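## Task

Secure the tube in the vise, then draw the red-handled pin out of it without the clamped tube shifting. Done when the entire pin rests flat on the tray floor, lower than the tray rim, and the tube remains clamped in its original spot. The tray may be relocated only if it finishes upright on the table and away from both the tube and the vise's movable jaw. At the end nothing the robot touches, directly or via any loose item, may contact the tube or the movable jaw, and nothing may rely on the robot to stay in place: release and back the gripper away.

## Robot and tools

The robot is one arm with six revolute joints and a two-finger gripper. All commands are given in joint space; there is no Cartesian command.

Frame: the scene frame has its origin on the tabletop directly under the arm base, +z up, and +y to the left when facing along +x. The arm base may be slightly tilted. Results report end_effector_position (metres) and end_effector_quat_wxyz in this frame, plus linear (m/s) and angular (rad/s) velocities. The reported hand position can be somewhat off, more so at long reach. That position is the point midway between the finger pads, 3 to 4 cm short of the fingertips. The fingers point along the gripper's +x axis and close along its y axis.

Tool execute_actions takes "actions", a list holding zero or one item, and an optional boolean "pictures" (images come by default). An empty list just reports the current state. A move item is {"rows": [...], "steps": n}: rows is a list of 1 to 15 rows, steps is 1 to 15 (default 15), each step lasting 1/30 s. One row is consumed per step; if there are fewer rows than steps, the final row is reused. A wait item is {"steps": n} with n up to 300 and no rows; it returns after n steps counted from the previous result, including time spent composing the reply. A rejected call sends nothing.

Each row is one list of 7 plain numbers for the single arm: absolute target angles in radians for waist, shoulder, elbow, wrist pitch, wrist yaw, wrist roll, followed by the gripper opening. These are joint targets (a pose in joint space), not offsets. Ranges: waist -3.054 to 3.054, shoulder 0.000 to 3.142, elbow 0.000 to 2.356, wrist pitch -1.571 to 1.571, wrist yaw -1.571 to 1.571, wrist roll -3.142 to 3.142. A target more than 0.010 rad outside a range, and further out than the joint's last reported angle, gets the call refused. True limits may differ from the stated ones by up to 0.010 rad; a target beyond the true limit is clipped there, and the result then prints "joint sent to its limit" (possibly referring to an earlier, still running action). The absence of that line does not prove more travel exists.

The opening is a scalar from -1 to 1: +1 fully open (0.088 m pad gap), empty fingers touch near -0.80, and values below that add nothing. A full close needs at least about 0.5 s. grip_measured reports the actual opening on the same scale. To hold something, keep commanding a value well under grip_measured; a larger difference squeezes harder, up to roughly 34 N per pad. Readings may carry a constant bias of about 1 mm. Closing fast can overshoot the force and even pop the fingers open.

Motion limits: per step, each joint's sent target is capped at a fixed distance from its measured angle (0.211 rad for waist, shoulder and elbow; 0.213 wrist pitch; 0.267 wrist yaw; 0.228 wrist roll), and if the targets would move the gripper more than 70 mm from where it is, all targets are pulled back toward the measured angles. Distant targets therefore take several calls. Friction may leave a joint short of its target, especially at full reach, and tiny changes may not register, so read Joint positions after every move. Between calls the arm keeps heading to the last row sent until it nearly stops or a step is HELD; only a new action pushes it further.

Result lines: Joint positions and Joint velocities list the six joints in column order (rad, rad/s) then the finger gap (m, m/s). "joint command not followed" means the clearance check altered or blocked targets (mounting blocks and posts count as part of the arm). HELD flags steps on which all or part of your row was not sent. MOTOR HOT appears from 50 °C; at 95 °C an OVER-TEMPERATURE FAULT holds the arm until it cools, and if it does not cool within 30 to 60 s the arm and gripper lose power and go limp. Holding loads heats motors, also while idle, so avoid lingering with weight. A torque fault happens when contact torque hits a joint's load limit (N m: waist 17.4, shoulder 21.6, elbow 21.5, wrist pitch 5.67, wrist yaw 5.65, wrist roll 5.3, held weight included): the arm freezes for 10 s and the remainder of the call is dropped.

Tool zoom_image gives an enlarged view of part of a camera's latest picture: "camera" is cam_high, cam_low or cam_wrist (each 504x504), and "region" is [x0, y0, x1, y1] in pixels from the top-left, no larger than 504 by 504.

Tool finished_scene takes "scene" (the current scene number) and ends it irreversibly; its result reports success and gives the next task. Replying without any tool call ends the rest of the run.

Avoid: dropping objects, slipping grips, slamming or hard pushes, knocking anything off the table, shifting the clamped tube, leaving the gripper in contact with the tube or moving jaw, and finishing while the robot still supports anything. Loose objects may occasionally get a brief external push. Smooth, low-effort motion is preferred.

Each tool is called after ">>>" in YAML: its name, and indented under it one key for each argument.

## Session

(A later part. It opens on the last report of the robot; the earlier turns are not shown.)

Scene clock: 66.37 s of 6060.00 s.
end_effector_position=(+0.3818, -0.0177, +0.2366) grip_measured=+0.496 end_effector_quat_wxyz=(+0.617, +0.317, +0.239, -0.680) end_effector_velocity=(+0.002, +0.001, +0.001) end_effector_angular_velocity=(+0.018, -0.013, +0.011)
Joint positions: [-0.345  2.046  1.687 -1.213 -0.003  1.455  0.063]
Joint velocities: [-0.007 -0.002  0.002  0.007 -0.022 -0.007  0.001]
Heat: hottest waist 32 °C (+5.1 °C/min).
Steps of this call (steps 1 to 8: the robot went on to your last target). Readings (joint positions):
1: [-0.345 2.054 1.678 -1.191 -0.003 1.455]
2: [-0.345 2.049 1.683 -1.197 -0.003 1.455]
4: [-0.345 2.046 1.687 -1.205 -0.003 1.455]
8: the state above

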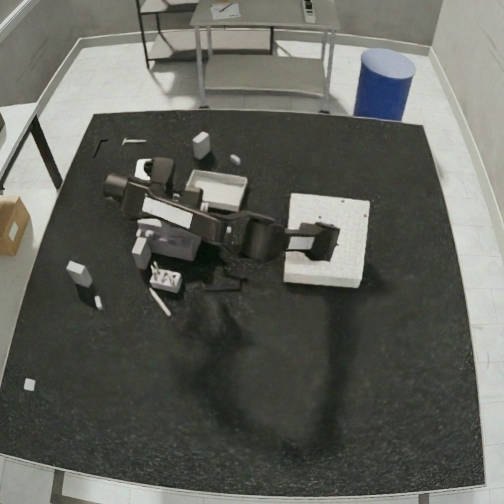

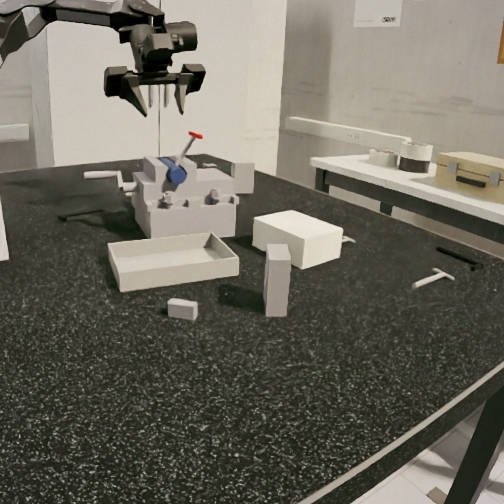

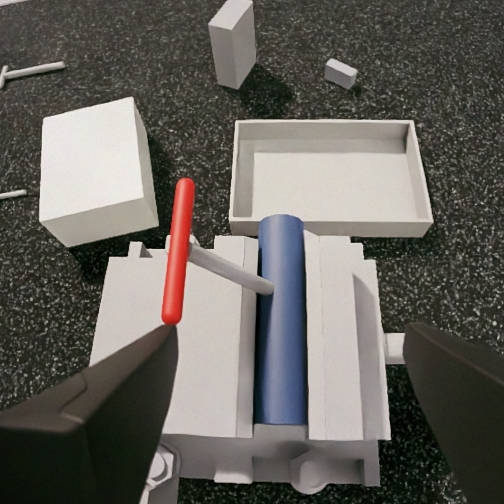

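>>> execute_actions:
  actions:
    - {"rows":[[-0.2,1.55,1.3,-1.25,0,0.09,0.2]],"steps":12}
  pictures: false

>>> execute_actions:
  actions:
    - {"rows":[[-0.118,1.17,0.76,-0.9,0,0.09,0.2]]}
  pictures: false

>>> execute_actions:
  actions:
    - {"rows":[[-0.118,1.3,0.64,-0.64,0,0.09,0.2]],"steps":10}
  pictures: false

>>> execute_actions:
  actions:
    - {"rows":[[-0.118,1.39,0.6,-0.51,0,0.09,0.2],[-0.118,1.39,0.6,-0.51,0,0.09,0.2],[-0.118,1.482,0.565,-0.39,0,0.09,0.2]]}
  pictures: false

>>> execute_actions:
  actions:
    - {"rows":[[-0.118,1.482,0.565,-0.39,0,0.09,-0.47],[-0.118,1.482,0.565,-0.39,0,0.09,-0.47],[-0.118,1.482,0.565,-0.39,0,0.09,-0.47],[-0.118,1.482,0.565,-0.39,0,0.09,-0.47],[-0.118,1.482,0.565,-0.39,0,0.09,-0.47],[-0.118,1.482,0.565,-0.39,0,0.09,-0.47],[-0.118,1.482,0.565,-0.39,0,0.09,-0.75]],"steps":12}
  pictures: false

>>> execute_actions:
  actions:
    - {"rows":[[-0.187,1.474,0.564,-0.39,0,0.035,-0.8],[-0.187,1.474,0.564,-0.39,0,0.035,-0.8],[-0.232,1.497,0.548,-0.351,0,-0.01,-0.8],[-0.232,1.497,0.548,-0.351,0,-0.01,-0.8],[-0.263,1.536,0.525,-0.29,0,-0.045,-0.8],[-0.263,1.536,0.525,-0.29,0,-0.045,-0.8],[-0.275,1.585,0.5,-0.214,0,-0.06,-0.8],[-0.275,1.585,0.5,-0.214,0,-0.06,-0.8],[-0.266,1.642,0.475,-0.133,0,-0.05,-0.8],[-0.266,1.642,0.475,-0.133,0,-0.05,-0.8],[-0.238,1.694,0.455,-0.061,0,-0.02,-0.8],[-0.238,1.694,0.455,-0.061,0,-0.02,-0.8],[-0.193,1.733,0.445,-0.012,0,0.03,-0.8],[-0.193,1.733,0.445,-0.012,0,0.03,-0.8],[-0.14,1.751,0.444,0.007,0,0.085,-0.8]]}
  pictures: false

>>> execute_actions:
  actions:
    - {"steps":2}
  pictures: false

>>> execute_actions:
  actions:
    - {"rows":[[-0.088,1.738,0.452,-0.014,0,0.14,-0.8],[-0.088,1.738,0.452,-0.014,0,0.14,-0.8],[-0.043,1.708,0.467,-0.059,0,0.19,-0.8],[-0.043,1.708,0.467,-0.059,0,0.19,-0.8],[-0.014,1.66,0.489,-0.13,0,0.22,-0.8],[-0.014,1.66,0.489,-0.13,0,0.22,-0.8],[-0.004,1.604,0.514,-0.21,0,0.23,-0.8],[-0.004,1.604,0.514,-0.21,0,0.23,-0.8],[-0.015,1.554,0.536,-0.282,0,0.22,-0.8],[-0.015,1.554,0.536,-0.282,0,0.22,-0.8],[-0.045,1.513,0.553,-0.338,0,0.18,-0.8],[-0.045,1.513,0.553,-0.338,0,0.18,-0.8],[-0.086,1.482,0.567,-0.385,0,0.14,-0.8],[-0.086,1.482,0.567,-0.385,0,0.14,-0.8],[-0.135,1.47,0.572,-0.403,0,0.09,-0.8]]}
  pictures: false

>>> execute_actions:
  actions:
    - {"steps":6}

>>> zoom_image:
  camera: "cam_low"
  region: [120, 110, 240, 210]

Scene clock: 81.93 s of 6060.00 s.
end_effector_position=(+0.2971, +0.0683, +0.2324) grip_measured=+0.213 end_effector_quat_wxyz=(+0.710, +0.076, +0.450, -0.537) end_effector_velocity=(-0.052, +0.092, +0.087) end_effector_angular_velocity=(-0.071, +0.723, +1.405)
Joint positions: [-0.201  1.605  1.34  -1.249 -0.     0.871  0.049]
Joint velocities: [-0.002 -0.603 -0.154  0.007 -0.007 -1.516 -0.005]
Heat: hottest waist 33 °C (+6.0 °C/min).
Steps of this call (steps 1 to 30: the robot went on to your last target; steps 31 to 455: nothing new was sent; steps 456 to 467: all 12 steps of this action). Readings (joint positions):
456: [-0.340 2.024 1.665 -1.205 0.001 1.416]
457: [-0.323 1.995 1.626 -1.218 0.003 1.371]
459: [-0.271 1.914 1.535 -1.237 0.003 1.275]
463: [-0.203 1.732 1.385 -1.248 -0.000 1.073]
467: the state above

Scene clock: 82.43 s of 6060.00 s.
end_effector_position=(+0.2304, +0.0564, +0.1833) grip_measured=+0.200 end_effector_quat_wxyz=(+0.748, -0.218, +0.555, -0.293) end_effector_velocity=(-0.044, -0.030, -0.034) end_effector_angular_velocity=(-0.145, +0.467, +0.443)
Joint positions: [-0.121  1.197  0.794 -0.915  0.002  0.173  0.049]
Joint velocities: [ 0.007 -0.125 -0.261  0.11   0.007 -0.652  0.   ]
Heat: hottest waist 33 °C (+6.1 °C/min).
Steps of this call (steps 1 to 15: all 15 steps of this action). Readings (joint positions):
1: [-0.196 1.566 1.306 -1.200 0.001 0.821]
2: [-0.181 1.524 1.260 -1.149 0.001 0.771]
4: [-0.149 1.434 1.165 -1.063 0.001 0.670]
8: [-0.126 1.263 0.988 -0.958 0.002 0.467]
15: the state above

Scene clock: 82.77 s of 6060.00 s.
end_effector_position=(+0.2404, +0.0241, +0.1495) grip_measured=+0.200 end_effector_quat_wxyz=(+0.746, -0.248, +0.557, -0.269) end_effector_velocity=(+0.031, -0.001, -0.001) end_effector_angular_velocity=(-0.009, -0.077, +0.142)
Joint positions: [-0.119  1.289  0.657 -0.665  0.002  0.101  0.049]
Joint velocities: [-0.002  0.012 -0.032  0.198 -0.007 -0.051 -0.   ]
Heat: hottest waist 33 °C (+6.0 °C/min).
Steps of this call (steps 1 to 10: all 10 steps of this action). Readings (joint positions):
1: [-0.120 1.202 0.772 -0.875 0.002 0.155]
2: [-0.120 1.212 0.748 -0.817 0.002 0.141]
4: [-0.120 1.252 0.708 -0.747 0.002 0.123]
8: [-0.119 1.287 0.661 -0.683 0.002 0.105]
10: the state above

Scene clock: 83.27 s of 6060.00 s.
end_effector_position=(+0.2526, -0.0097, +0.1143) grip_measured=+0.200 end_effector_quat_wxyz=(+0.745, -0.250, +0.558, -0.267) end_effector_velocity=(-0.000, -0.007, -0.008) end_effector_angular_velocity=(+0.009, -0.000, -0.011)
Joint positions: [-0.119  1.47   0.575 -0.4    0.002  0.096  0.049]
Joint velocities: [-0.002  0.042 -0.017  0.051 -0.007  0.007 -0.   ]
Heat: hottest waist 33 °C (+6.1 °C/min).
Steps of this call (steps 1 to 15: all 15 steps of this action). Readings (joint positions):
1: [-0.119 1.299 0.650 -0.637 0.002 0.100]
2: [-0.119 1.314 0.644 -0.600 0.002 0.099]
4: [-0.119 1.374 0.621 -0.514 0.002 0.098]
8: [-0.119 1.452 0.581 -0.442 0.002 0.096]
15: the state above

Scene clock: 83.67 s of 6060.00 s.
end_effector_position=(+0.2529, -0.0105, +0.1136) grip_measured=-0.548 end_effector_quat_wxyz=(+0.745, -0.250, +0.558, -0.267) end_effector_velocity=(-0.003, -0.002, +0.000) end_effector_angular_velocity=(-0.009, +0.011, -0.006)
Joint positions: [-0.119  1.475  0.573 -0.394  0.002  0.096  0.012]
Joint velocities: [-0.002  0.002 -0.002 -0.007  0.007 -0.007  0.   ]
Heat: hottest waist 33 °C (+6.0 °C/min).
Steps of this call (steps 1 to 12: all 12 steps of this action). Readings (joint positions):
1: [-0.119 1.471 0.574 -0.399 0.002 0.096]
2: [-0.119 1.473 0.574 -0.398 0.002 0.096]
4: [-0.119 1.474 0.574 -0.396 0.002 0.096]
8: [-0.119 1.474 0.573 -0.394 0.002 0.096]
12: the state above

Scene clock: 84.17 s of 6060.00 s.
end_effector_position=(+0.2435, -0.0680, +0.0927) grip_measured=-0.547 end_effector_quat_wxyz=(+0.738, -0.261, +0.554, -0.283) end_effector_velocity=(-0.001, +0.002, -0.177) end_effector_angular_velocity=(+0.089, -0.002, -0.039)
Joint positions: [-0.221  1.681  0.463 -0.084  0.016 -0.002  0.012]
Joint velocities: [ 0.535  0.589 -0.168  0.711  0.066  0.564 -0.   ]
Heat: hottest waist 33 °C (+6.1 °C/min).
Steps of this call (steps 1 to 15: all 15 steps of this action). Readings (joint positions):
1: [-0.124 1.475 0.573 -0.394 -0.004 0.092]
2: [-0.135 1.475 0.573 -0.395 -0.008 0.082]
4: [-0.169 1.475 0.569 -0.392 -0.010 0.047]
8: [-0.240 1.513 0.532 -0.310 0.010 -0.031]
15: the state above

Scene clock: 84.23 s of 6060.00 s.
end_effector_position=(+0.2436, -0.0663, +0.0824) grip_measured=-0.548 end_effector_quat_wxyz=(+0.739, -0.257, +0.555, -0.281) end_effector_velocity=(-0.008, +0.033, -0.130) end_effector_angular_velocity=(+0.175, +0.016, -0.037)
Joint positions: [-0.187  1.711  0.455 -0.048  0.016  0.034  0.012]
Joint velocities: [ 0.422  0.33  -0.09   0.359 -0.051  0.462 -0.   ]
Heat: hottest waist 33 °C (+6.1 °C/min).
Steps of this call (steps 1 to 2: the robot went on to your last target). Readings (joint positions):
1: [-0.203 1.698 0.458 -0.063 0.017 0.017]
2: the state above

Scene clock: 84.73 s of 6060.00 s.
end_effector_position=(+0.2529, -0.0045, +0.0882) grip_measured=-0.550 end_effector_quat_wxyz=(+0.750, -0.230, +0.566, -0.255) end_effector_velocity=(+0.001, +0.018, +0.163) end_effector_angular_velocity=(+0.020, +0.020, +0.095)
Joint positions: [-0.051  1.529  0.55  -0.319 -0.028  0.176  0.012]
Joint velocities: [-0.491 -0.53   0.188 -0.681 -0.168 -0.549 -0.   ]
Heat: hottest waist 33 °C (+6.0 °C/min).
Steps of this call (steps 1 to 15: all 15 steps of this action). Readings (joint positions):
1: [-0.171 1.719 0.454 -0.038 0.017 0.052]
2: [-0.153 1.726 0.454 -0.032 0.017 0.071]
4: [-0.113 1.729 0.455 -0.030 0.017 0.114]
8: [-0.037 1.686 0.487 -0.113 -0.008 0.199]
15: the state above

Scene clock: 84.93 s of 6060.00 s.
end_effector_position=(+0.2524, -0.0078, +0.1074) grip_measured=-0.550 end_effector_quat_wxyz=(+0.748, -0.240, +0.562, -0.258) end_effector_velocity=(-0.005, -0.016, +0.038) end_effector_angular_velocity=(-0.094, +0.029, +0.017)
Joint positions: [-0.11   1.482  0.567 -0.382 -0.023  0.108  0.012]
Joint velocities: [-0.12  -0.071  0.027 -0.11   0.051 -0.168 -0.   ]
Heat: hottest waist 33 °C (+6.0 °C/min).
Steps of this call (steps 1 to 6: the robot went on to your last target). Readings (joint positions):
1: [-0.066 1.514 0.555 -0.340 -0.031 0.158]
2: [-0.080 1.502 0.559 -0.355 -0.031 0.143]
4: [-0.099 1.489 0.564 -0.373 -0.028 0.121]
6: the state above

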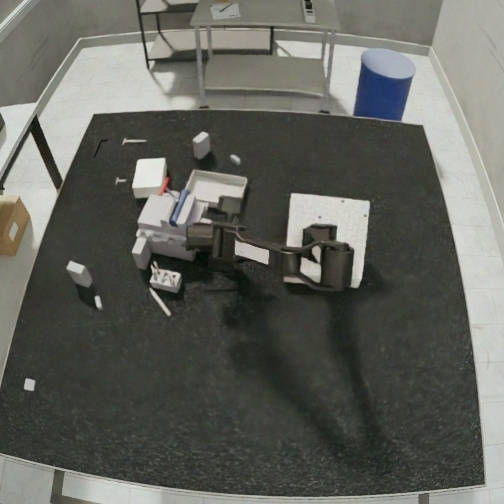

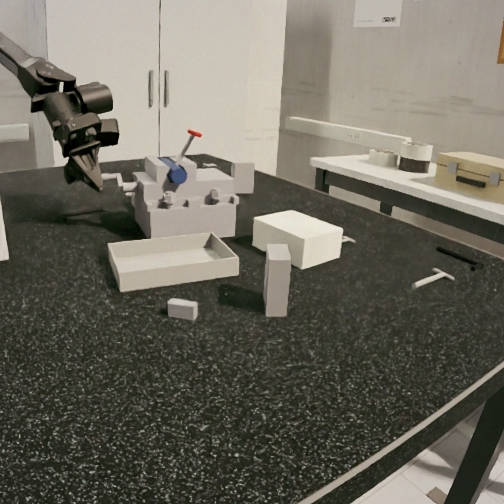

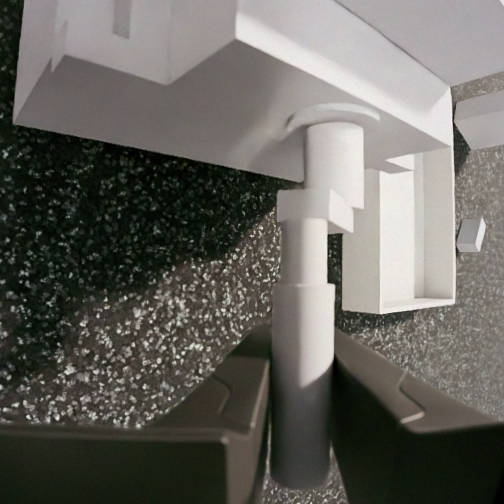

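Region (120, 110, 240, 210) of cam_low's 504x504 image, scaled by 4.200, with more detail than that image has.

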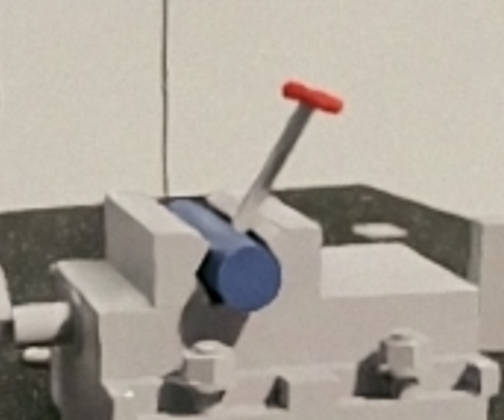

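>>> execute_actions:
  actions:
    - {"rows":[[-0.187,1.474,0.564,-0.39,0,0.035,-0.8],[-0.187,1.474,0.564,-0.39,0,0.035,-0.8],[-0.232,1.497,0.548,-0.351,0,-0.01,-0.8],[-0.232,1.497,0.548,-0.351,0,-0.01,-0.8],[-0.263,1.536,0.525,-0.29,0,-0.045,-0.8],[-0.263,1.536,0.525,-0.29,0,-0.045,-0.8],[-0.275,1.585,0.5,-0.214,0,-0.06,-0.8],[-0.275,1.585,0.5,-0.214,0,-0.06,-0.8],[-0.266,1.642,0.475,-0.133,0,-0.05,-0.8],[-0.266,1.642,0.475,-0.133,0,-0.05,-0.8],[-0.238,1.694,0.455,-0.061,0,-0.02,-0.8],[-0.238,1.694,0.455,-0.061,0,-0.02,-0.8],[-0.193,1.733,0.445,-0.012,0,0.03,-0.8],[-0.193,1.733,0.445,-0.012,0,0.03,-0.8],[-0.14,1.751,0.444,0.007,0,0.085,-0.8]]}
  pictures: false

>>> execute_actions:
  actions:
    - {"steps":2}
  pictures: false

>>> execute_actions:
  actions:
    - {"rows":[[-0.088,1.738,0.452,-0.014,0,0.14,-0.8],[-0.088,1.738,0.452,-0.014,0,0.14,-0.8],[-0.043,1.708,0.467,-0.059,0,0.19,-0.8],[-0.043,1.708,0.467,-0.059,0,0.19,-0.8],[-0.014,1.66,0.489,-0.13,0,0.22,-0.8],[-0.014,1.66,0.489,-0.13,0,0.22,-0.8],[-0.004,1.604,0.514,-0.21,0,0.23,-0.8],[-0.004,1.604,0.514,-0.21,0,0.23,-0.8],[-0.015,1.554,0.536,-0.282,0,0.22,-0.8],[-0.015,1.554,0.536,-0.282,0,0.22,-0.8],[-0.045,1.513,0.553,-0.338,0,0.18,-0.8],[-0.045,1.513,0.553,-0.338,0,0.18,-0.8],[-0.086,1.482,0.567,-0.385,0,0.14,-0.8],[-0.086,1.482,0.567,-0.385,0,0.14,-0.8],[-0.135,1.47,0.572,-0.403,0,0.09,-0.8]]}
  pictures: false

>>> execute_actions:
  actions:
    - {"steps":2}
  pictures: false

>>> execute_actions:
  actions:
    - {"rows":[[-0.187,1.474,0.564,-0.39,0,0.035,-0.9],[-0.187,1.474,0.564,-0.39,0,0.035,-0.9],[-0.232,1.497,0.548,-0.351,0,-0.01,-0.9],[-0.232,1.497,0.548,-0.351,0,-0.01,-0.9],[-0.263,1.536,0.525,-0.29,0,-0.045,-0.9],[-0.263,1.536,0.525,-0.29,0,-0.045,-0.9],[-0.275,1.585,0.5,-0.214,0,-0.06,-0.9],[-0.275,1.585,0.5,-0.214,0,-0.06,-0.9],[-0.266,1.642,0.475,-0.133,0,-0.05,-0.9],[-0.266,1.642,0.475,-0.133,0,-0.05,-0.9],[-0.238,1.694,0.455,-0.061,0,-0.02,-0.9],[-0.238,1.694,0.455,-0.061,0,-0.02,-0.9],[-0.193,1.733,0.445,-0.012,0,0.03,-0.9],[-0.193,1.733,0.445,-0.012,0,0.03,-0.9],[-0.14,1.751,0.444,0.007,0,0.085,-0.9]]}
  pictures: false

>>> execute_actions:
  actions:
    - {"steps":8}

>>> zoom_image:
  camera: "cam_low"
  region: [120, 110, 240, 210]

Scene clock: 101.97 s of 6060.00 s.
end_effector_position=(+0.2432, -0.0681, +0.0927) grip_measured=-0.549 end_effector_quat_wxyz=(+0.738, -0.261, +0.554, -0.284) end_effector_velocity=(-0.004, +0.002, -0.179) end_effector_angular_velocity=(+0.093, -0.002, -0.052)
Joint positions: [-0.221  1.681  0.463 -0.084  0.017 -0.002  0.012]
Joint velocities: [ 0.54   0.593 -0.173  0.711  0.066  0.579 -0.   ]
Heat: hottest waist 31 °C (+3.0 °C/min).
Steps of this call (steps 1 to 30: the robot went on to your last target; steps 31 to 496: nothing new was sent; steps 497 to 511: all 15 steps of this action). Readings (joint positions):
497: [-0.132 1.475 0.571 -0.394 -0.012 0.085]
498: [-0.141 1.475 0.571 -0.396 -0.012 0.075]
500: [-0.172 1.475 0.569 -0.394 -0.012 0.042]
504: [-0.240 1.513 0.533 -0.312 0.008 -0.032]
511: the state above

Scene clock: 102.03 s of 6060.00 s.
end_effector_position=(+0.2433, -0.0665, +0.0823) grip_measured=-0.549 end_effector_quat_wxyz=(+0.739, -0.257, +0.556, -0.282) end_effector_velocity=(-0.007, +0.036, -0.133) end_effector_angular_velocity=(+0.203, +0.018, -0.030)
Joint positions: [-0.187  1.712  0.455 -0.048  0.017  0.034  0.012]
Joint velocities: [ 0.422  0.33  -0.09   0.359 -0.081  0.462 -0.   ]
Heat: hottest waist 31 °C (+4.1 °C/min).
Steps of this call (steps 1 to 2: the robot went on to your last target). Readings (joint positions):
1: [-0.203 1.699 0.458 -0.063 0.018 0.017]
2: the state above

Scene clock: 102.53 s of 6060.00 s.
end_effector_position=(+0.2526, -0.0047, +0.0882) grip_measured=-0.551 end_effector_quat_wxyz=(+0.750, -0.230, +0.566, -0.255) end_effector_velocity=(+0.000, +0.018, +0.162) end_effector_angular_velocity=(+0.017, +0.036, +0.106)
Joint positions: [-0.051  1.529  0.549 -0.32  -0.028  0.176  0.012]
Joint velocities: [-0.486 -0.525  0.188 -0.681 -0.168 -0.564  0.   ]
Heat: hottest waist 31 °C (+4.0 °C/min).
Steps of this call (steps 1 to 15: all 15 steps of this action). Readings (joint positions):
1: [-0.171 1.719 0.454 -0.038 0.017 0.052]
2: [-0.153 1.727 0.454 -0.033 0.018 0.071]
4: [-0.113 1.730 0.455 -0.030 0.017 0.114]
8: [-0.037 1.686 0.487 -0.114 -0.009 0.200]
15: the state above

Scene clock: 102.60 s of 6060.00 s.
end_effector_position=(+0.2525, -0.0052, +0.0978) grip_measured=-0.551 end_effector_quat_wxyz=(+0.749, -0.234, +0.565, -0.255) end_effector_velocity=(-0.002, -0.017, +0.123) end_effector_angular_velocity=(-0.101, -0.029, +0.035)
Joint positions: [-0.08   1.502  0.559 -0.355 -0.03   0.143  0.012]
Joint velocities: [-0.388 -0.315  0.105 -0.388 -0.007 -0.403 -0.   ]
Heat: hottest waist 31 °C (+4.0 °C/min).
Steps of this call (steps 1 to 2: the robot went on to your last target). Readings (joint positions):
1: [-0.066 1.514 0.555 -0.340 -0.030 0.158]
2: the state above

Scene clock: 103.10 s of 6060.00 s.
end_effector_position=(+0.2432, -0.0684, +0.0928) grip_measured=-0.551 end_effector_quat_wxyz=(+0.738, -0.260, +0.554, -0.285) end_effector_velocity=(-0.005, +0.000, -0.175) end_effector_angular_velocity=(+0.087, +0.012, -0.046)
Joint positions: [-0.221  1.682  0.462 -0.083  0.018  0.     0.012]
Joint velocities: [ 0.525  0.589 -0.168  0.696  0.066  0.549 -0.   ]
Heat: hottest waist 31 °C (+4.1 °C/min).
Steps of this call (steps 1 to 15: all 15 steps of this action). Readings (joint positions):
1: [-0.095 1.494 0.561 -0.365 -0.033 0.126]
2: [-0.111 1.486 0.562 -0.373 -0.035 0.107]
4: [-0.149 1.477 0.562 -0.383 -0.038 0.064]
8: [-0.233 1.503 0.531 -0.313 0.009 -0.027]
15: the state above

Scene clock: 103.37 s of 6060.00 s.
end_effector_position=(+0.2437, -0.0621, +0.0719) grip_measured=-0.552 end_effector_quat_wxyz=(+0.743, -0.248, +0.557, -0.277) end_effector_velocity=(-0.004, +0.008, -0.015) end_effector_angular_velocity=(+0.021, +0.002, +0.015)
Joint positions: [-0.151  1.733  0.448 -0.019  0.007  0.078  0.012]
Joint velocities: [ 0.061  0.012 -0.032  0.051 -0.007  0.051  0.   ]
Heat: hottest waist 31 °C (+4.0 °C/min).
Steps of this call (steps 1 to 8: the robot went on to your last target). Readings (joint positions):
1: [-0.204 1.699 0.458 -0.062 0.019 0.018]
2: [-0.188 1.712 0.455 -0.047 0.019 0.035]
4: [-0.168 1.726 0.451 -0.031 0.013 0.059]
8: the state above

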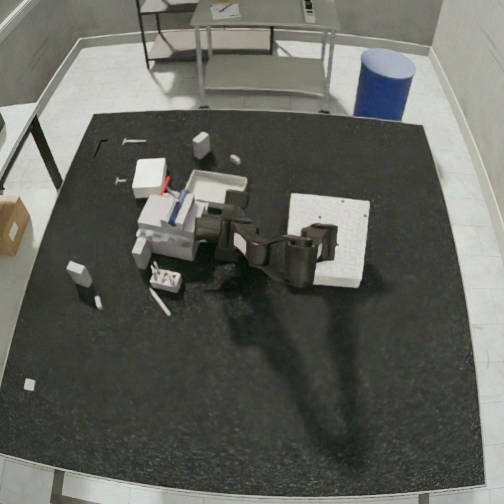

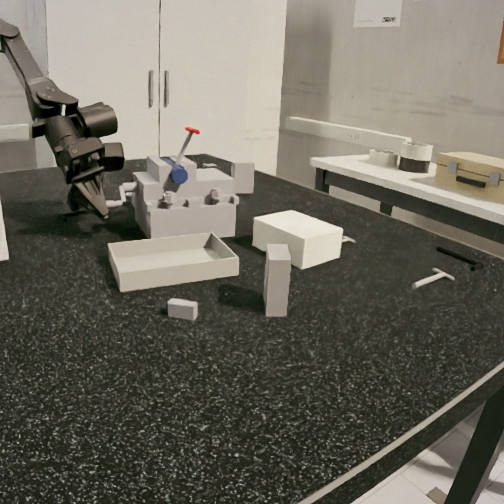

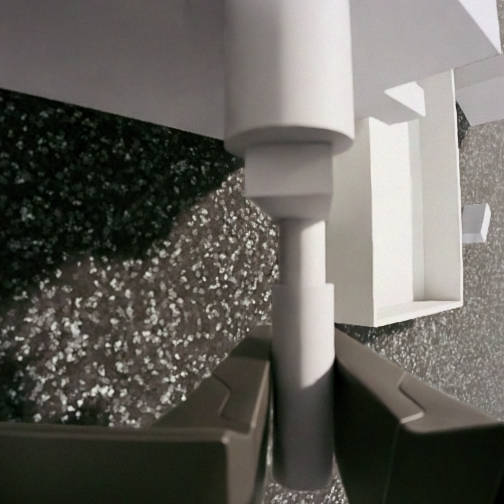

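Region (120, 110, 240, 210) of cam_low's 504x504 image, scaled by 4.200, with more detail than that image has.

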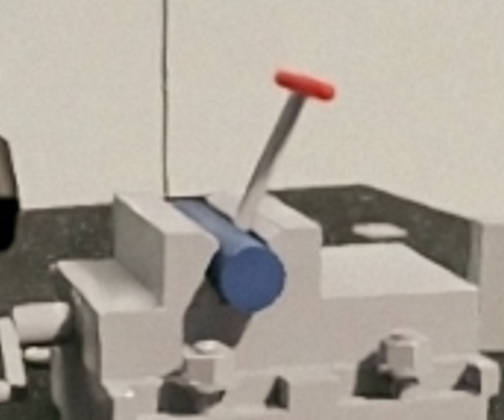

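>>> execute_actions:
  actions:
    - {"rows":[[-0.088,1.738,0.452,-0.014,0,0.14,-0.9],[-0.088,1.738,0.452,-0.014,0,0.14,-0.9],[-0.043,1.708,0.467,-0.059,0,0.19,-0.9],[-0.043,1.708,0.467,-0.059,0,0.19,-0.9],[-0.014,1.66,0.489,-0.13,0,0.22,-0.9],[-0.014,1.66,0.489,-0.13,0,0.22,-0.9],[-0.004,1.604,0.514,-0.21,0,0.23,-0.9],[-0.004,1.604,0.514,-0.21,0,0.23,-0.9],[-0.015,1.554,0.536,-0.282,0,0.22,-0.9],[-0.015,1.554,0.536,-0.282,0,0.22,-0.9],[-0.045,1.513,0.553,-0.338,0,0.18,-0.9],[-0.045,1.513,0.553,-0.338,0,0.18,-0.9],[-0.086,1.482,0.567,-0.385,0,0.14,-0.9],[-0.086,1.482,0.567,-0.385,0,0.14,-0.9],[-0.135,1.47,0.572,-0.403,0,0.09,-0.9]]}
  pictures: false

>>> execute_actions:
  actions:
    - {"steps":8}
  pictures: false

Scene clock: 112.87 s of 6060.00 s.
end_effector_position=(+0.2527, -0.0050, +0.0879) grip_measured=-0.553 end_effector_quat_wxyz=(+0.750, -0.230, +0.565, -0.256) end_effector_velocity=(+0.003, +0.015, +0.165) end_effector_angular_velocity=(+0.007, +0.007, +0.096)
Joint positions: [-0.05   1.531  0.549 -0.318 -0.026  0.178  0.012]
Joint velocities: [-0.496 -0.53   0.183 -0.667 -0.154 -0.549 -0.001]
Heat: hottest waist 30 °C (+2.0 °C/min).
Steps of this call (steps 1 to 30: the robot went on to your last target; steps 31 to 270: nothing new was sent; steps 271 to 285: all 15 steps of this action). Readings (joint positions):
271: [-0.137 1.735 0.443 -0.006 0.006 0.091]
272: [-0.127 1.735 0.443 -0.006 0.006 0.101]
274: [-0.097 1.733 0.448 -0.016 0.008 0.132]
278: [-0.034 1.685 0.484 -0.108 -0.005 0.201]
285: the state above

Scene clock: 113.13 s of 6060.00 s.
end_effector_position=(+0.2522, -0.0093, +0.1094) grip_measured=-0.553 end_effector_quat_wxyz=(+0.747, -0.243, +0.562, -0.261) end_effector_velocity=(-0.001, -0.009, +0.021) end_effector_angular_velocity=(-0.050, +0.023, +0.021)
Joint positions: [-0.116  1.481  0.568 -0.385 -0.018  0.101  0.012]
Joint velocities: [-0.071 -0.032  0.017 -0.051  0.022 -0.11  -0.   ]
Heat: hottest waist 30 °C (+1.0 °C/min).
Steps of this call (steps 1 to 8: the robot went on to your last target). Readings (joint positions):
1: [-0.066 1.516 0.555 -0.339 -0.029 0.160]
2: [-0.079 1.503 0.559 -0.354 -0.029 0.144]
4: [-0.099 1.490 0.564 -0.371 -0.026 0.122]
8: the state above

>>> execute_actions:
  actions:
    - {"rows":[[-0.187,1.474,0.564,-0.39,0,0.035,-0.9],[-0.187,1.474,0.564,-0.39,0,0.035,-0.9],[-0.232,1.497,0.548,-0.351,0,-0.01,-0.9],[-0.232,1.497,0.548,-0.351,0,-0.01,-0.9],[-0.263,1.536,0.525,-0.29,0,-0.045,-0.9],[-0.263,1.536,0.525,-0.29,0,-0.045,-0.9],[-0.275,1.585,0.5,-0.214,0,-0.06,-0.9],[-0.275,1.585,0.5,-0.214,0,-0.06,-0.9],[-0.266,1.642,0.475,-0.133,0,-0.05,-0.9],[-0.266,1.642,0.475,-0.133,0,-0.05,-0.9],[-0.238,1.694,0.455,-0.061,0,-0.02,-0.9],[-0.238,1.694,0.455,-0.061,0,-0.02,-0.9],[-0.193,1.733,0.445,-0.012,0,0.03,-0.9]]}
  pictures: false

>>> execute_actions:
  actions:
    - {"steps":10}
  pictures: false

Scene clock: 118.90 s of 6060.00 s.
end_effector_position=(+0.2432, -0.0685, +0.0941) grip_measured=-0.553 end_effector_quat_wxyz=(+0.738, -0.261, +0.554, -0.284) end_effector_velocity=(-0.019, -0.014, -0.138) end_effector_angular_velocity=(+0.144, +0.055, -0.046)
Joint positions: [-0.227  1.678  0.463 -0.087  0.016 -0.008  0.012]
Joint velocities: [ 0.3    0.486 -0.159  0.549 -0.051  0.315 -0.001]
Heat: hottest waist 29 °C (-1.0 °C/min).
Steps of this call (steps 1 to 30: the robot went on to your last target; steps 31 to 158: nothing new was sent; steps 159 to 173: all 15 steps of this action). Readings (joint positions):
159: [-0.131 1.478 0.570 -0.392 -0.012 0.085]
160: [-0.140 1.477 0.570 -0.394 -0.012 0.075]
162: [-0.172 1.477 0.569 -0.392 -0.012 0.042]
166: [-0.239 1.513 0.533 -0.314 0.007 -0.032]
173: the state above

Scene clock: 119.23 s of 6060.00 s.
end_effector_position=(+0.2427, -0.0671, +0.0805) grip_measured=-0.553 end_effector_quat_wxyz=(+0.742, -0.252, +0.556, -0.277) end_effector_velocity=(-0.005, +0.004, -0.011) end_effector_angular_velocity=(+0.039, +0.019, +0.007)
Joint positions: [-0.195  1.717  0.448 -0.033  0.     0.031  0.012]
Joint velocities: [ 0.017  0.017 -0.017  0.022 -0.037  0.007 -0.   ]
Heat: hottest waist 29 °C (-2.0 °C/min).
Steps of this call (steps 1 to 10: the robot went on to your last target). Readings (joint positions):
1: [-0.218 1.690 0.459 -0.072 0.014 0.002]
2: [-0.212 1.699 0.456 -0.061 0.011 0.010]
4: [-0.204 1.709 0.453 -0.048 0.006 0.020]
8: [-0.196 1.716 0.449 -0.036 0.001 0.029]
10: the state above

>>> execute_actions:
  actions:
    - {"rows":[[-0.14,1.751,0.444,0.007,0,0.085,-0.9],[-0.14,1.751,0.444,0.007,0,0.085,-0.9],[-0.088,1.738,0.452,-0.014,0,0.14,-0.9],[-0.088,1.738,0.452,-0.014,0,0.14,-0.9],[-0.043,1.708,0.467,-0.059,0,0.19,-0.9],[-0.043,1.708,0.467,-0.059,0,0.19,-0.9],[-0.043,1.708,0.467,-0.059,0,0.19,-0.9],[-0.014,1.66,0.489,-0.13,0,0.22,-0.9],[-0.014,1.66,0.489,-0.13,0,0.22,-0.9],[-0.004,1.604,0.514,-0.21,0,0.23,-0.9]]}
  pictures: false

>>> execute_actions:
  actions:
    - {"steps":10}
  pictures: false

Scene clock: 124.97 s of 6060.00 s.
end_effector_position=(+0.2501, -0.0278, +0.0613) grip_measured=-0.554 end_effector_quat_wxyz=(+0.743, -0.230, +0.565, -0.275) end_effector_velocity=(+0.013, +0.043, +0.014) end_effector_angular_velocity=(+0.018, -0.029, +0.015)
Joint positions: [-0.021  1.68   0.505 -0.145  0.01   0.224  0.012]
Joint velocities: [ 0.085 -0.154  0.076 -0.198  0.007  0.095  0.   ]
Heat: hottest waist 29 °C (-3.0 °C/min).
Steps of this call (steps 1 to 30: the robot went on to your last target; steps 31 to 157: nothing new was sent; steps 158 to 172: all 15 steps of this action). Readings (joint positions):
158: [-0.187 1.722 0.445 -0.022 -0.000 0.037]
159: [-0.177 1.726 0.444 -0.017 0.001 0.046]
161: [-0.148 1.730 0.444 -0.013 0.016 0.072]
165: [-0.090 1.731 0.457 -0.033 0.032 0.140]
172: the state above

Scene clock: 125.30 s of 6060.00 s.
end_effector_position=(+0.2507, -0.0225, +0.0628) grip_measured=-0.554 end_effector_quat_wxyz=(+0.744, -0.228, +0.565, -0.273) end_effector_velocity=(+0.000, +0.007, +0.001) end_effector_angular_velocity=(+0.024, -0.004, +0.004)
Joint positions: [-0.011  1.661  0.514 -0.173  0.007  0.234  0.012]
Joint velocities: [ 0.002 -0.027  0.002 -0.022 -0.022  0.007  0.   ]
Heat: hottest waist 29 °C (-3.0 °C/min).
Steps of this call (steps 1 to 10: the robot went on to your last target). Readings (joint positions):
1: [-0.018 1.676 0.507 -0.151 0.009 0.227]
2: [-0.016 1.673 0.509 -0.156 0.009 0.229]
4: [-0.014 1.669 0.511 -0.163 0.009 0.231]
8: [-0.012 1.663 0.514 -0.171 0.008 0.234]
10: the state above

>>> execute_actions:
  actions:
    - {"rows":[[-0.004,1.56,0.54,-0.25,0,0.23,-1]]}

>>> zoom_image:
  camera: "cam_low"
  region: [120, 110, 240, 210]

Scene clock: 128.27 s of 6060.00 s.
end_effector_position=(+0.2532, -0.0141, +0.0680) grip_measured=-0.553 end_effector_quat_wxyz=(+0.747, -0.227, +0.565, -0.269) end_effector_velocity=(-0.002, +0.005, -0.000) end_effector_angular_velocity=(+0.023, +0.003, -0.003)
Joint positions: [-0.006  1.625  0.531 -0.219  0.001  0.239  0.012]
Joint velocities: [ 0.002 -0.017  0.002 -0.022 -0.022  0.007 -0.   ]
Heat: hottest shoulder 30 °C (-2.0 °C/min).
Steps of this call (steps 1 to 30: the robot went on to your last target; steps 31 to 74: nothing new was sent; steps 75 to 89: all 15 steps of this action). Readings (joint positions):
75: [-0.010 1.652 0.518 -0.180 0.007 0.235]
76: [-0.008 1.648 0.520 -0.188 0.006 0.236]
78: [-0.007 1.639 0.525 -0.201 0.003 0.237]
82: [-0.007 1.630 0.529 -0.212 0.001 0.238]
89: the state above

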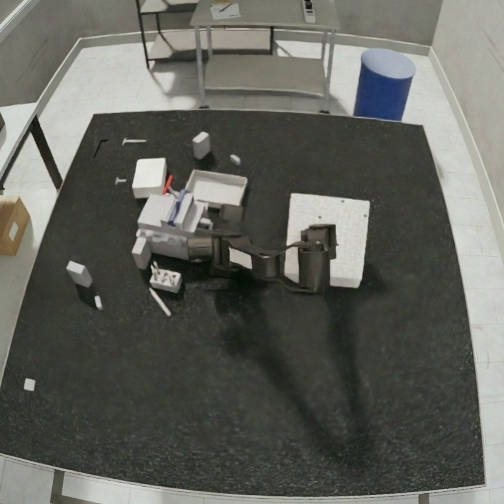

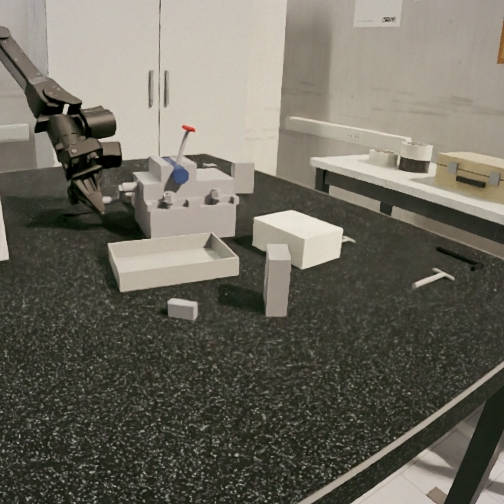

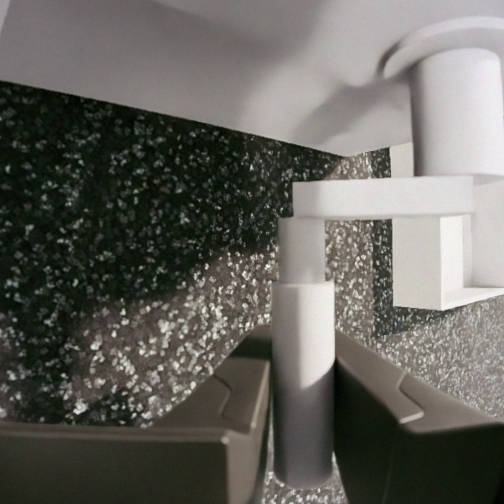

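Region (120, 110, 240, 210) of cam_low's 504x504 image, scaled by 4.200, with more detail than that image has.

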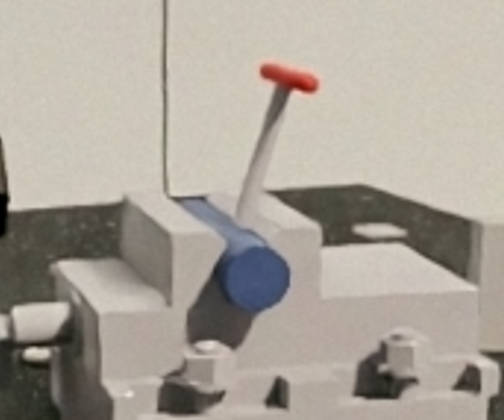

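>>> execute_actions:
  actions:
    - {"rows":[[-0.02,1.52,0.56,-0.29,0,0.22,-1]]}
  pictures: false

>>> execute_actions:
  actions:
    - {"rows":[[-0.01,1.59,0.54,-0.25,0,0.23,-1],[-0.01,1.59,0.54,-0.25,0,0.23,-1],[-0.01,1.59,0.54,-0.25,0,0.23,0],[-0.01,1.59,0.54,-0.25,0,0.23,0],[-0.01,1.59,0.54,-0.25,0,0.23,0],[-0.01,1.59,0.54,-0.25,0,0.23,0],[-0.01,1.45,0.58,-0.43,0,0.23,0],[-0.01,1.45,0.58,-0.43,0,0.23,0],[-0.01,1.45,0.58,-0.43,0,0.23,0],[-0.01,1.3,0.64,-0.64,0,0.23,0],[-0.01,1.3,0.64,-0.64,0,0.23,0],[-0.01,1.3,0.64,-0.64,0,0.23,0],[-0.1,1.15,0.72,-0.8,0,0.2,0]]}
  pictures: false

>>> execute_actions:
  actions:
    - {"rows":[[-0.2,1.15,0.72,-0.7,0,0.2,0],[-0.3,1.15,0.72,-0.6,-0.1,0.2,0],[-0.4,1.15,0.72,-0.6,-0.2,0.2,0],[-0.75,1.2,0.72,-0.4,-0.7,0.167,0]]}
  pictures: false

>>> execute_actions:
  actions:
    - {"steps":6}
  pictures: false

>>> execute_actions:
  actions:
    - {"rows":[[-0.75,1.815,0.705,0.19,-0.84,0.167,0]]}
  pictures: false

>>> execute_actions:
  actions:
    - {"steps":12}

Scene clock: 142.10 s of 6060.00 s.
end_effector_position=(+0.2547, -0.0084, +0.0737) grip_measured=-0.553 end_effector_quat_wxyz=(+0.749, -0.225, +0.564, -0.265) end_effector_velocity=(+0.001, +0.001, +0.003) end_effector_angular_velocity=(-0.008, -0.004, +0.008)
Joint positions: [-0.011  1.594  0.544 -0.257 -0.007  0.233  0.012]
Joint velocities: [-0.002 -0.012  0.002 -0.007  0.007 -0.007 -0.   ]
Heat: hottest shoulder 34 °C (+1.0 °C/min).
Steps of this call (steps 1 to 15: the robot went on to your last target; steps 16 to 400: nothing new was sent; steps 401 to 415: all 15 steps of this action). Readings (joint positions):
401: [-0.006 1.617 0.533 -0.223 0.001 0.236]
402: [-0.006 1.614 0.534 -0.228 -0.000 0.236]
404: [-0.007 1.607 0.537 -0.238 -0.002 0.236]
408: [-0.009 1.599 0.541 -0.250 -0.005 0.234]
415: the state above

Scene clock: 142.60 s of 6060.00 s.
end_effector_position=(+0.2480, +0.0380, +0.1388) grip_measured=-0.033 end_effector_quat_wxyz=(+0.766, -0.223, +0.541, -0.267) end_effector_velocity=(-0.008, +0.179, +0.356) end_effector_angular_velocity=(-0.022, -0.640, +0.127)
Joint positions: [-0.052  1.288  0.655 -0.625 -0.005  0.22   0.037]
Joint velocities: [-0.471 -1.272  0.603 -1.326 -0.007 -0.125  0.013]
Heat: hottest shoulder 34 °C (+1.0 °C/min).
Steps of this call (steps 1 to 15: all 15 steps of this action). Readings (joint positions):
1: [-0.011 1.597 0.544 -0.257 -0.007 0.233]
2: [-0.011 1.599 0.544 -0.257 -0.007 0.233]
4: [-0.011 1.601 0.544 -0.257 -0.007 0.233]
8: [-0.011 1.550 0.551 -0.327 -0.006 0.233]
15: the state above

Scene clock: 143.10 s of 6060.00 s.
end_effector_position=(+0.2911, +0.0257, +0.2659) grip_measured=-0.001 end_effector_quat_wxyz=(+0.927, -0.018, +0.340, -0.158) end_effector_velocity=(-0.028, -0.040, +0.103) end_effector_angular_velocity=(+0.286, -0.380, +0.042)
Joint positions: [-0.686  1.198  0.707 -0.413 -0.63   0.175  0.039]
Joint velocities: [-0.584 -0.002 -0.002  0.066 -0.549 -0.037 -0.   ]
Heat: hottest shoulder 34 °C (+1.0 °C/min).
Steps of this call (steps 1 to 15: all 15 steps of this action). Readings (joint positions):
1: [-0.075 1.250 0.670 -0.647 -0.005 0.216]
2: [-0.115 1.222 0.681 -0.644 -0.021 0.213]
4: [-0.214 1.197 0.695 -0.595 -0.108 0.205]
8: [-0.403 1.198 0.705 -0.466 -0.350 0.184]
15: the state above

Scene clock: 143.30 s of 6060.00 s.
end_effector_position=(+0.2889, +0.0232, +0.2746) grip_measured=+0.000 end_effector_quat_wxyz=(+0.933, -0.004, +0.327, -0.150) end_effector_velocity=(-0.006, -0.004, +0.017) end_effector_angular_velocity=(+0.058, -0.063, +0.019)
Joint positions: [-0.734  1.198  0.707 -0.406 -0.681  0.173  0.039]
Joint velocities: [-0.1   -0.002 -0.002  0.007 -0.11  -0.007 -0.   ]
Heat: hottest shoulder 33 °C (+0.0 °C/min).
Steps of this call (steps 1 to 6: the robot went on to your last target). Readings (joint positions):
1: [-0.702 1.198 0.707 -0.412 -0.645 0.174]
2: [-0.712 1.198 0.707 -0.410 -0.657 0.174]
4: [-0.726 1.198 0.707 -0.407 -0.673 0.173]
6: the state above

Scene clock: 143.80 s of 6060.00 s.
end_effector_position=(+0.3446, -0.0690, +0.2201) grip_measured=+0.000 end_effector_quat_wxyz=(+0.936, +0.031, +0.340, -0.089) end_effector_velocity=(+0.012, -0.058, -0.053) end_effector_angular_velocity=(+0.050, +0.023, +0.021)
Joint positions: [-0.745  1.776  0.709  0.148 -0.829  0.172  0.039]
Joint velocities: [-0.002  0.344 -0.007  0.315 -0.051 -0.007 -0.   ]
Heat: hottest shoulder 33 °C (+0.0 °C/min).
Steps of this call (steps 1 to 15: all 15 steps of this action). Readings (joint positions):
1: [-0.738 1.222 0.707 -0.373 -0.714 0.173]
2: [-0.739 1.261 0.709 -0.309 -0.749 0.172]
4: [-0.741 1.356 0.712 -0.215 -0.782 0.172]
8: [-0.744 1.549 0.712 -0.026 -0.815 0.172]
15: the state above

Scene clock: 144.20 s of 6060.00 s.
end_effector_position=(+0.3469, -0.0737, +0.2170) grip_measured=+0.000 end_effector_quat_wxyz=(+0.937, +0.029, +0.339, -0.086) end_effector_velocity=(-0.001, +0.000, -0.003) end_effector_angular_velocity=(+0.024, +0.003, +0.006)
Joint positions: [-0.745  1.806  0.709  0.185 -0.834  0.172  0.039]
Joint velocities: [-0.002  0.012 -0.002  0.007 -0.022  0.007 -0.   ]
Heat: hottest shoulder 33 °C (+0.0 °C/min).
Steps of this call (steps 1 to 12: the robot went on to your last target). Readings (joint positions):
1: [-0.745 1.785 0.709 0.158 -0.830 0.172]
2: [-0.745 1.790 0.709 0.166 -0.831 0.172]
4: [-0.745 1.795 0.709 0.175 -0.833 0.172]
8: [-0.745 1.803 0.709 0.182 -0.834 0.172]
12: the state above

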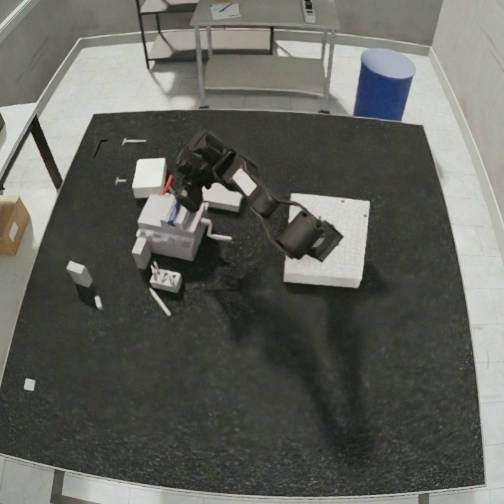

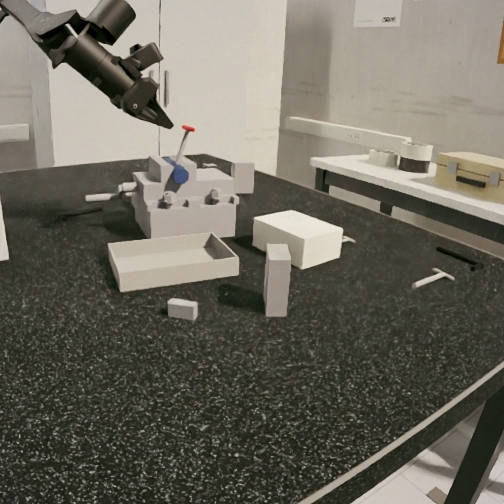

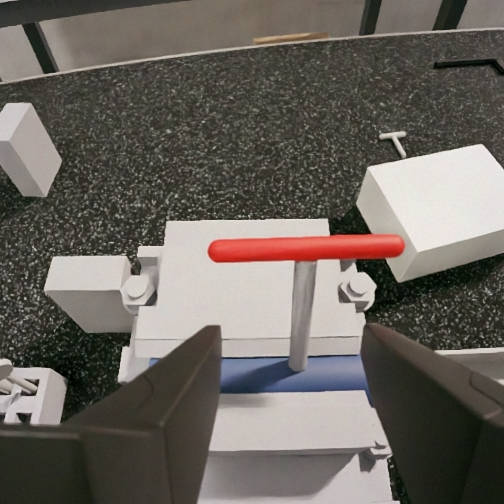

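>>> execute_actions:
  actions:
    - {"rows":[[-0.73,1.86,0.715,0.245,-0.82,0.195,-0.1],[-0.73,1.86,0.715,0.245,-0.82,0.195,-0.1],[-0.705,1.9,0.728,0.29,-0.8,0.225,-0.1],[-0.705,1.9,0.728,0.29,-0.8,0.225,-0.1],[-0.68,1.935,0.74,0.335,-0.785,0.255,-0.2],[-0.68,1.935,0.74,0.335,-0.785,0.255,-0.2],[-0.655,1.972,0.752,0.382,-0.765,0.283,-0.3]]}
  pictures: false

>>> execute_actions:
  actions:
    - {"steps":6}

>>> zoom_image:
  camera: "cam_low"
  region: [100, 80, 260, 220]

Scene clock: 150.80 s of 6060.00 s.
end_effector_position=(+0.3733, -0.0863, +0.1867) grip_measured=-0.283 end_effector_quat_wxyz=(+0.935, +0.033, +0.341, -0.090) end_effector_velocity=(+0.015, -0.004, +0.005) end_effector_angular_velocity=(-0.013, -0.045, +0.002)
Joint positions: [-0.658  1.957  0.737  0.369 -0.775  0.271  0.025]
Joint velocities: [ 0.012  0.037  0.027  0.081  0.022  0.051 -0.007]
Heat: hottest shoulder 32 °C (+0.0 °C/min).
Steps of this call (steps 1 to 30: the robot went on to your last target; steps 31 to 183: nothing new was sent; steps 184 to 198: all 15 steps of this action). Readings (joint positions):
184: [-0.745 1.813 0.708 0.197 -0.834 0.172]
185: [-0.743 1.821 0.708 0.211 -0.834 0.173]
187: [-0.731 1.846 0.710 0.241 -0.825 0.191]
191: [-0.689 1.917 0.722 0.317 -0.794 0.240]
198: the state above

Scene clock: 151.00 s of 6060.00 s.
end_effector_position=(+0.3745, -0.0869, +0.1863) grip_measured=-0.296 end_effector_quat_wxyz=(+0.936, +0.033, +0.340, -0.090) end_effector_velocity=(-0.001, +0.001, -0.006) end_effector_angular_velocity=(+0.031, +0.013, -0.014)
Joint positions: [-0.656  1.962  0.739  0.376 -0.772  0.276  0.024]
Joint velocities: [ 0.007  0.007 -0.002 -0.007 -0.007  0.022 -0.001]
Heat: hottest shoulder 32 °C (+0.0 °C/min).
Steps of this call (steps 1 to 6: the robot went on to your last target). Readings (joint positions):
1: [-0.658 1.959 0.737 0.371 -0.774 0.273]
2: [-0.658 1.960 0.738 0.373 -0.773 0.274]
4: [-0.657 1.961 0.739 0.375 -0.772 0.275]
6: the state above

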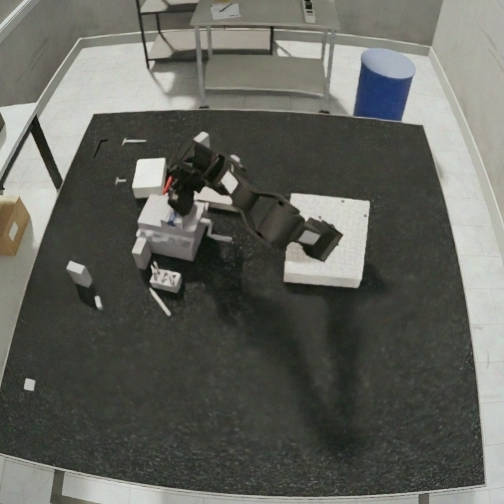

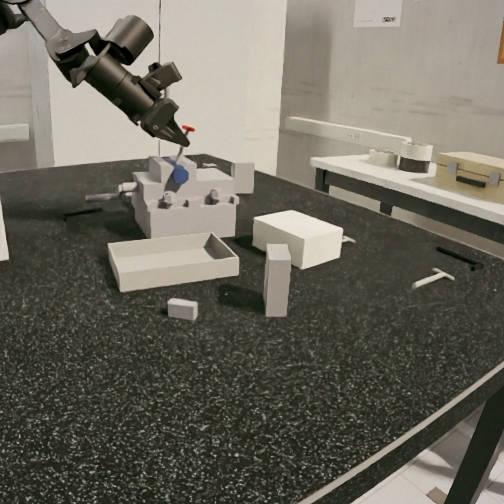

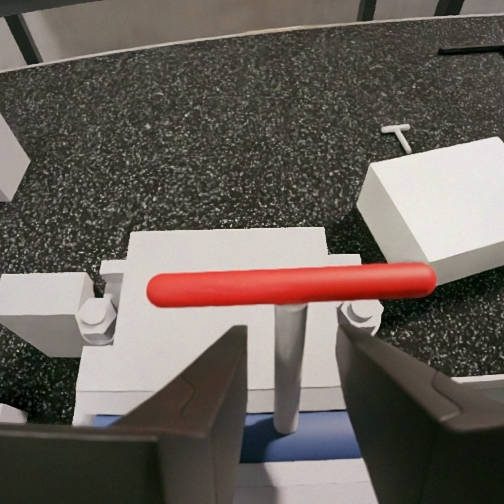

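Region (100, 80, 260, 220) of cam_low's 504x504 image, scaled by 3.150, with more detail than that image has; it fills the top 441 rows of this view, and the rest is white.

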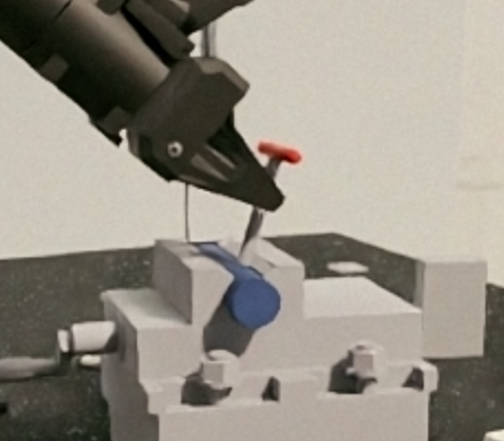

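>>> execute_actions:
  actions:
    - {"rows":[[-0.642,1.978,0.772,0.382,-0.765,0.29,-0.3],[-0.642,1.978,0.772,0.382,-0.765,0.29,-0.3],[-0.642,1.978,0.772,0.382,-0.765,0.29,-0.3],[-0.642,1.978,0.772,0.382,-0.765,0.29,-0.4],[-0.642,1.978,0.772,0.382,-0.765,0.29,-0.5],[-0.642,1.978,0.772,0.382,-0.765,0.29,-0.6],[-0.642,1.978,0.772,0.382,-0.765,0.29,-0.6],[-0.642,1.978,0.772,0.382,-0.765,0.29,-0.65],[-0.642,1.978,0.772,0.382,-0.765,0.29,-0.7],[-0.642,1.978,0.772,0.382,-0.765,0.29,-0.95]]}
  pictures: false

>>> execute_actions:
  actions:
    - {"rows":[[-0.652,1.972,0.79,0.36,-0.77,0.283,-0.95],[-0.652,1.972,0.79,0.36,-0.77,0.283,-0.95],[-0.662,1.965,0.81,0.335,-0.773,0.275,-0.95],[-0.662,1.965,0.81,0.335,-0.773,0.275,-0.95],[-0.672,1.958,0.83,0.31,-0.777,0.267,-0.95],[-0.672,1.958,0.83,0.31,-0.777,0.267,-0.95],[-0.682,1.953,0.852,0.28,-0.781,0.259,-0.95],[-0.682,1.953,0.852,0.28,-0.781,0.259,-0.95],[-0.692,1.948,0.875,0.25,-0.785,0.25,-0.95]]}
  pictures: false

>>> execute_actions:
  actions:
    - {"steps":15}

Scene clock: 162.70 s of 6060.00 s.
end_effector_position=(+0.3811, -0.0864, +0.1875) grip_measured=-0.632 end_effector_quat_wxyz=(+0.936, +0.030, +0.338, -0.090) end_effector_velocity=(-0.001, +0.002, -0.002) end_effector_angular_velocity=(+0.003, +0.008, +0.007)
Joint positions: [-0.645  1.971  0.758  0.38  -0.762  0.287  0.008]
Joint velocities: [ 0.002 -0.002 -0.002 -0.007 -0.007 -0.007 -0.   ]
Heat: hottest shoulder 31 °C (+0.0 °C/min).
Steps of this call (steps 1 to 15: the robot went on to your last target; steps 16 to 336: nothing new was sent; steps 337 to 351: all 15 steps of this action). Readings (joint positions):
337: [-0.654 1.965 0.743 0.378 -0.771 0.279]
338: [-0.652 1.967 0.746 0.378 -0.770 0.280]
340: [-0.647 1.968 0.752 0.378 -0.770 0.282]
344: [-0.643 1.968 0.758 0.378 -0.770 0.283]
351: the state above

Scene clock: 163.20 s of 6060.00 s.
end_effector_position=(+0.3854, -0.0862, +0.1917) grip_measured=-0.633 end_effector_quat_wxyz=(+0.928, +0.037, +0.359, -0.092) end_effector_velocity=(+0.002, +0.002, +0.004) end_effector_angular_velocity=(+0.002, +0.033, +0.017)
Joint positions: [-0.649  1.974  0.827  0.248 -0.775  0.25   0.008]
Joint velocities: [-0.007 -0.002  0.046 -0.095 -0.022 -0.051 -0.   ]
Heat: hottest shoulder 31 °C (+1.0 °C/min).
Steps of this call (steps 1 to 15: all 15 steps of this action). Readings (joint positions):
1: [-0.645 1.971 0.760 0.377 -0.762 0.287]
2: [-0.645 1.971 0.762 0.372 -0.762 0.287]
4: [-0.646 1.971 0.772 0.354 -0.763 0.285]
8: [-0.646 1.972 0.798 0.307 -0.768 0.271]
15: the state above

Scene clock: 163.70 s of 6060.00 s.
end_effector_position=(+0.3851, -0.0865, +0.1920) grip_measured=-0.633 end_effector_quat_wxyz=(+0.927, +0.039, +0.361, -0.093) end_effector_velocity=(-0.002, -0.001, +0.001) end_effector_angular_velocity=(+0.003, +0.001, +0.001)
Joint positions: [-0.651  1.974  0.833  0.235 -0.778  0.248  0.008]
Joint velocities: [-0.007 -0.002 -0.002 -0.007 -0.007 -0.007 -0.   ]
Heat: hottest shoulder 31 °C (+1.0 °C/min).
Steps of this call (steps 1 to 15: the robot went on to your last target). Readings (joint positions):
1: [-0.649 1.974 0.829 0.245 -0.776 0.249]
2: [-0.649 1.974 0.830 0.243 -0.776 0.249]
4: [-0.650 1.974 0.831 0.240 -0.776 0.248]
8: [-0.650 1.974 0.832 0.237 -0.777 0.248]
15: the state above

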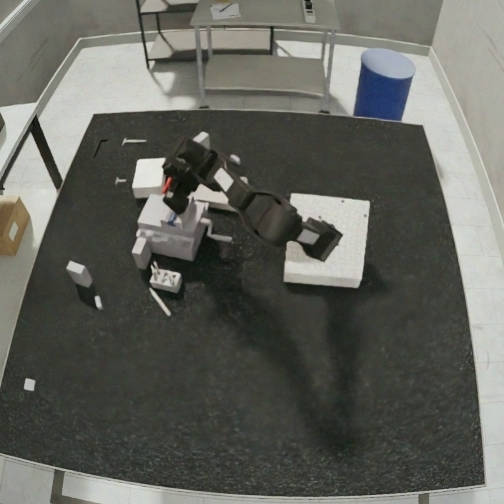

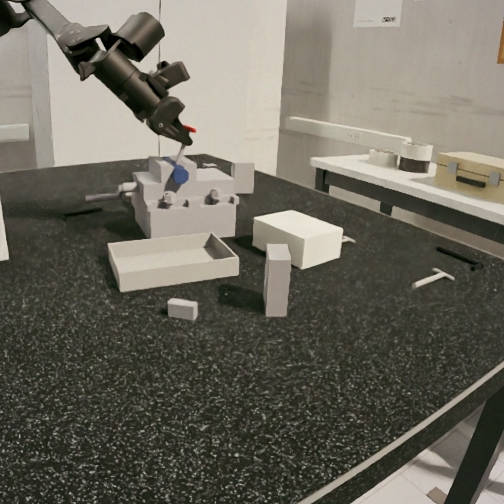

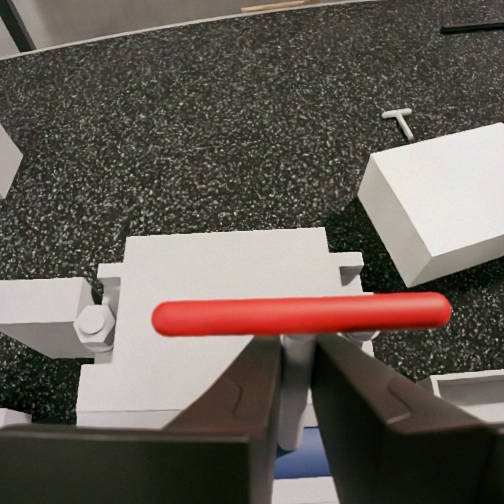

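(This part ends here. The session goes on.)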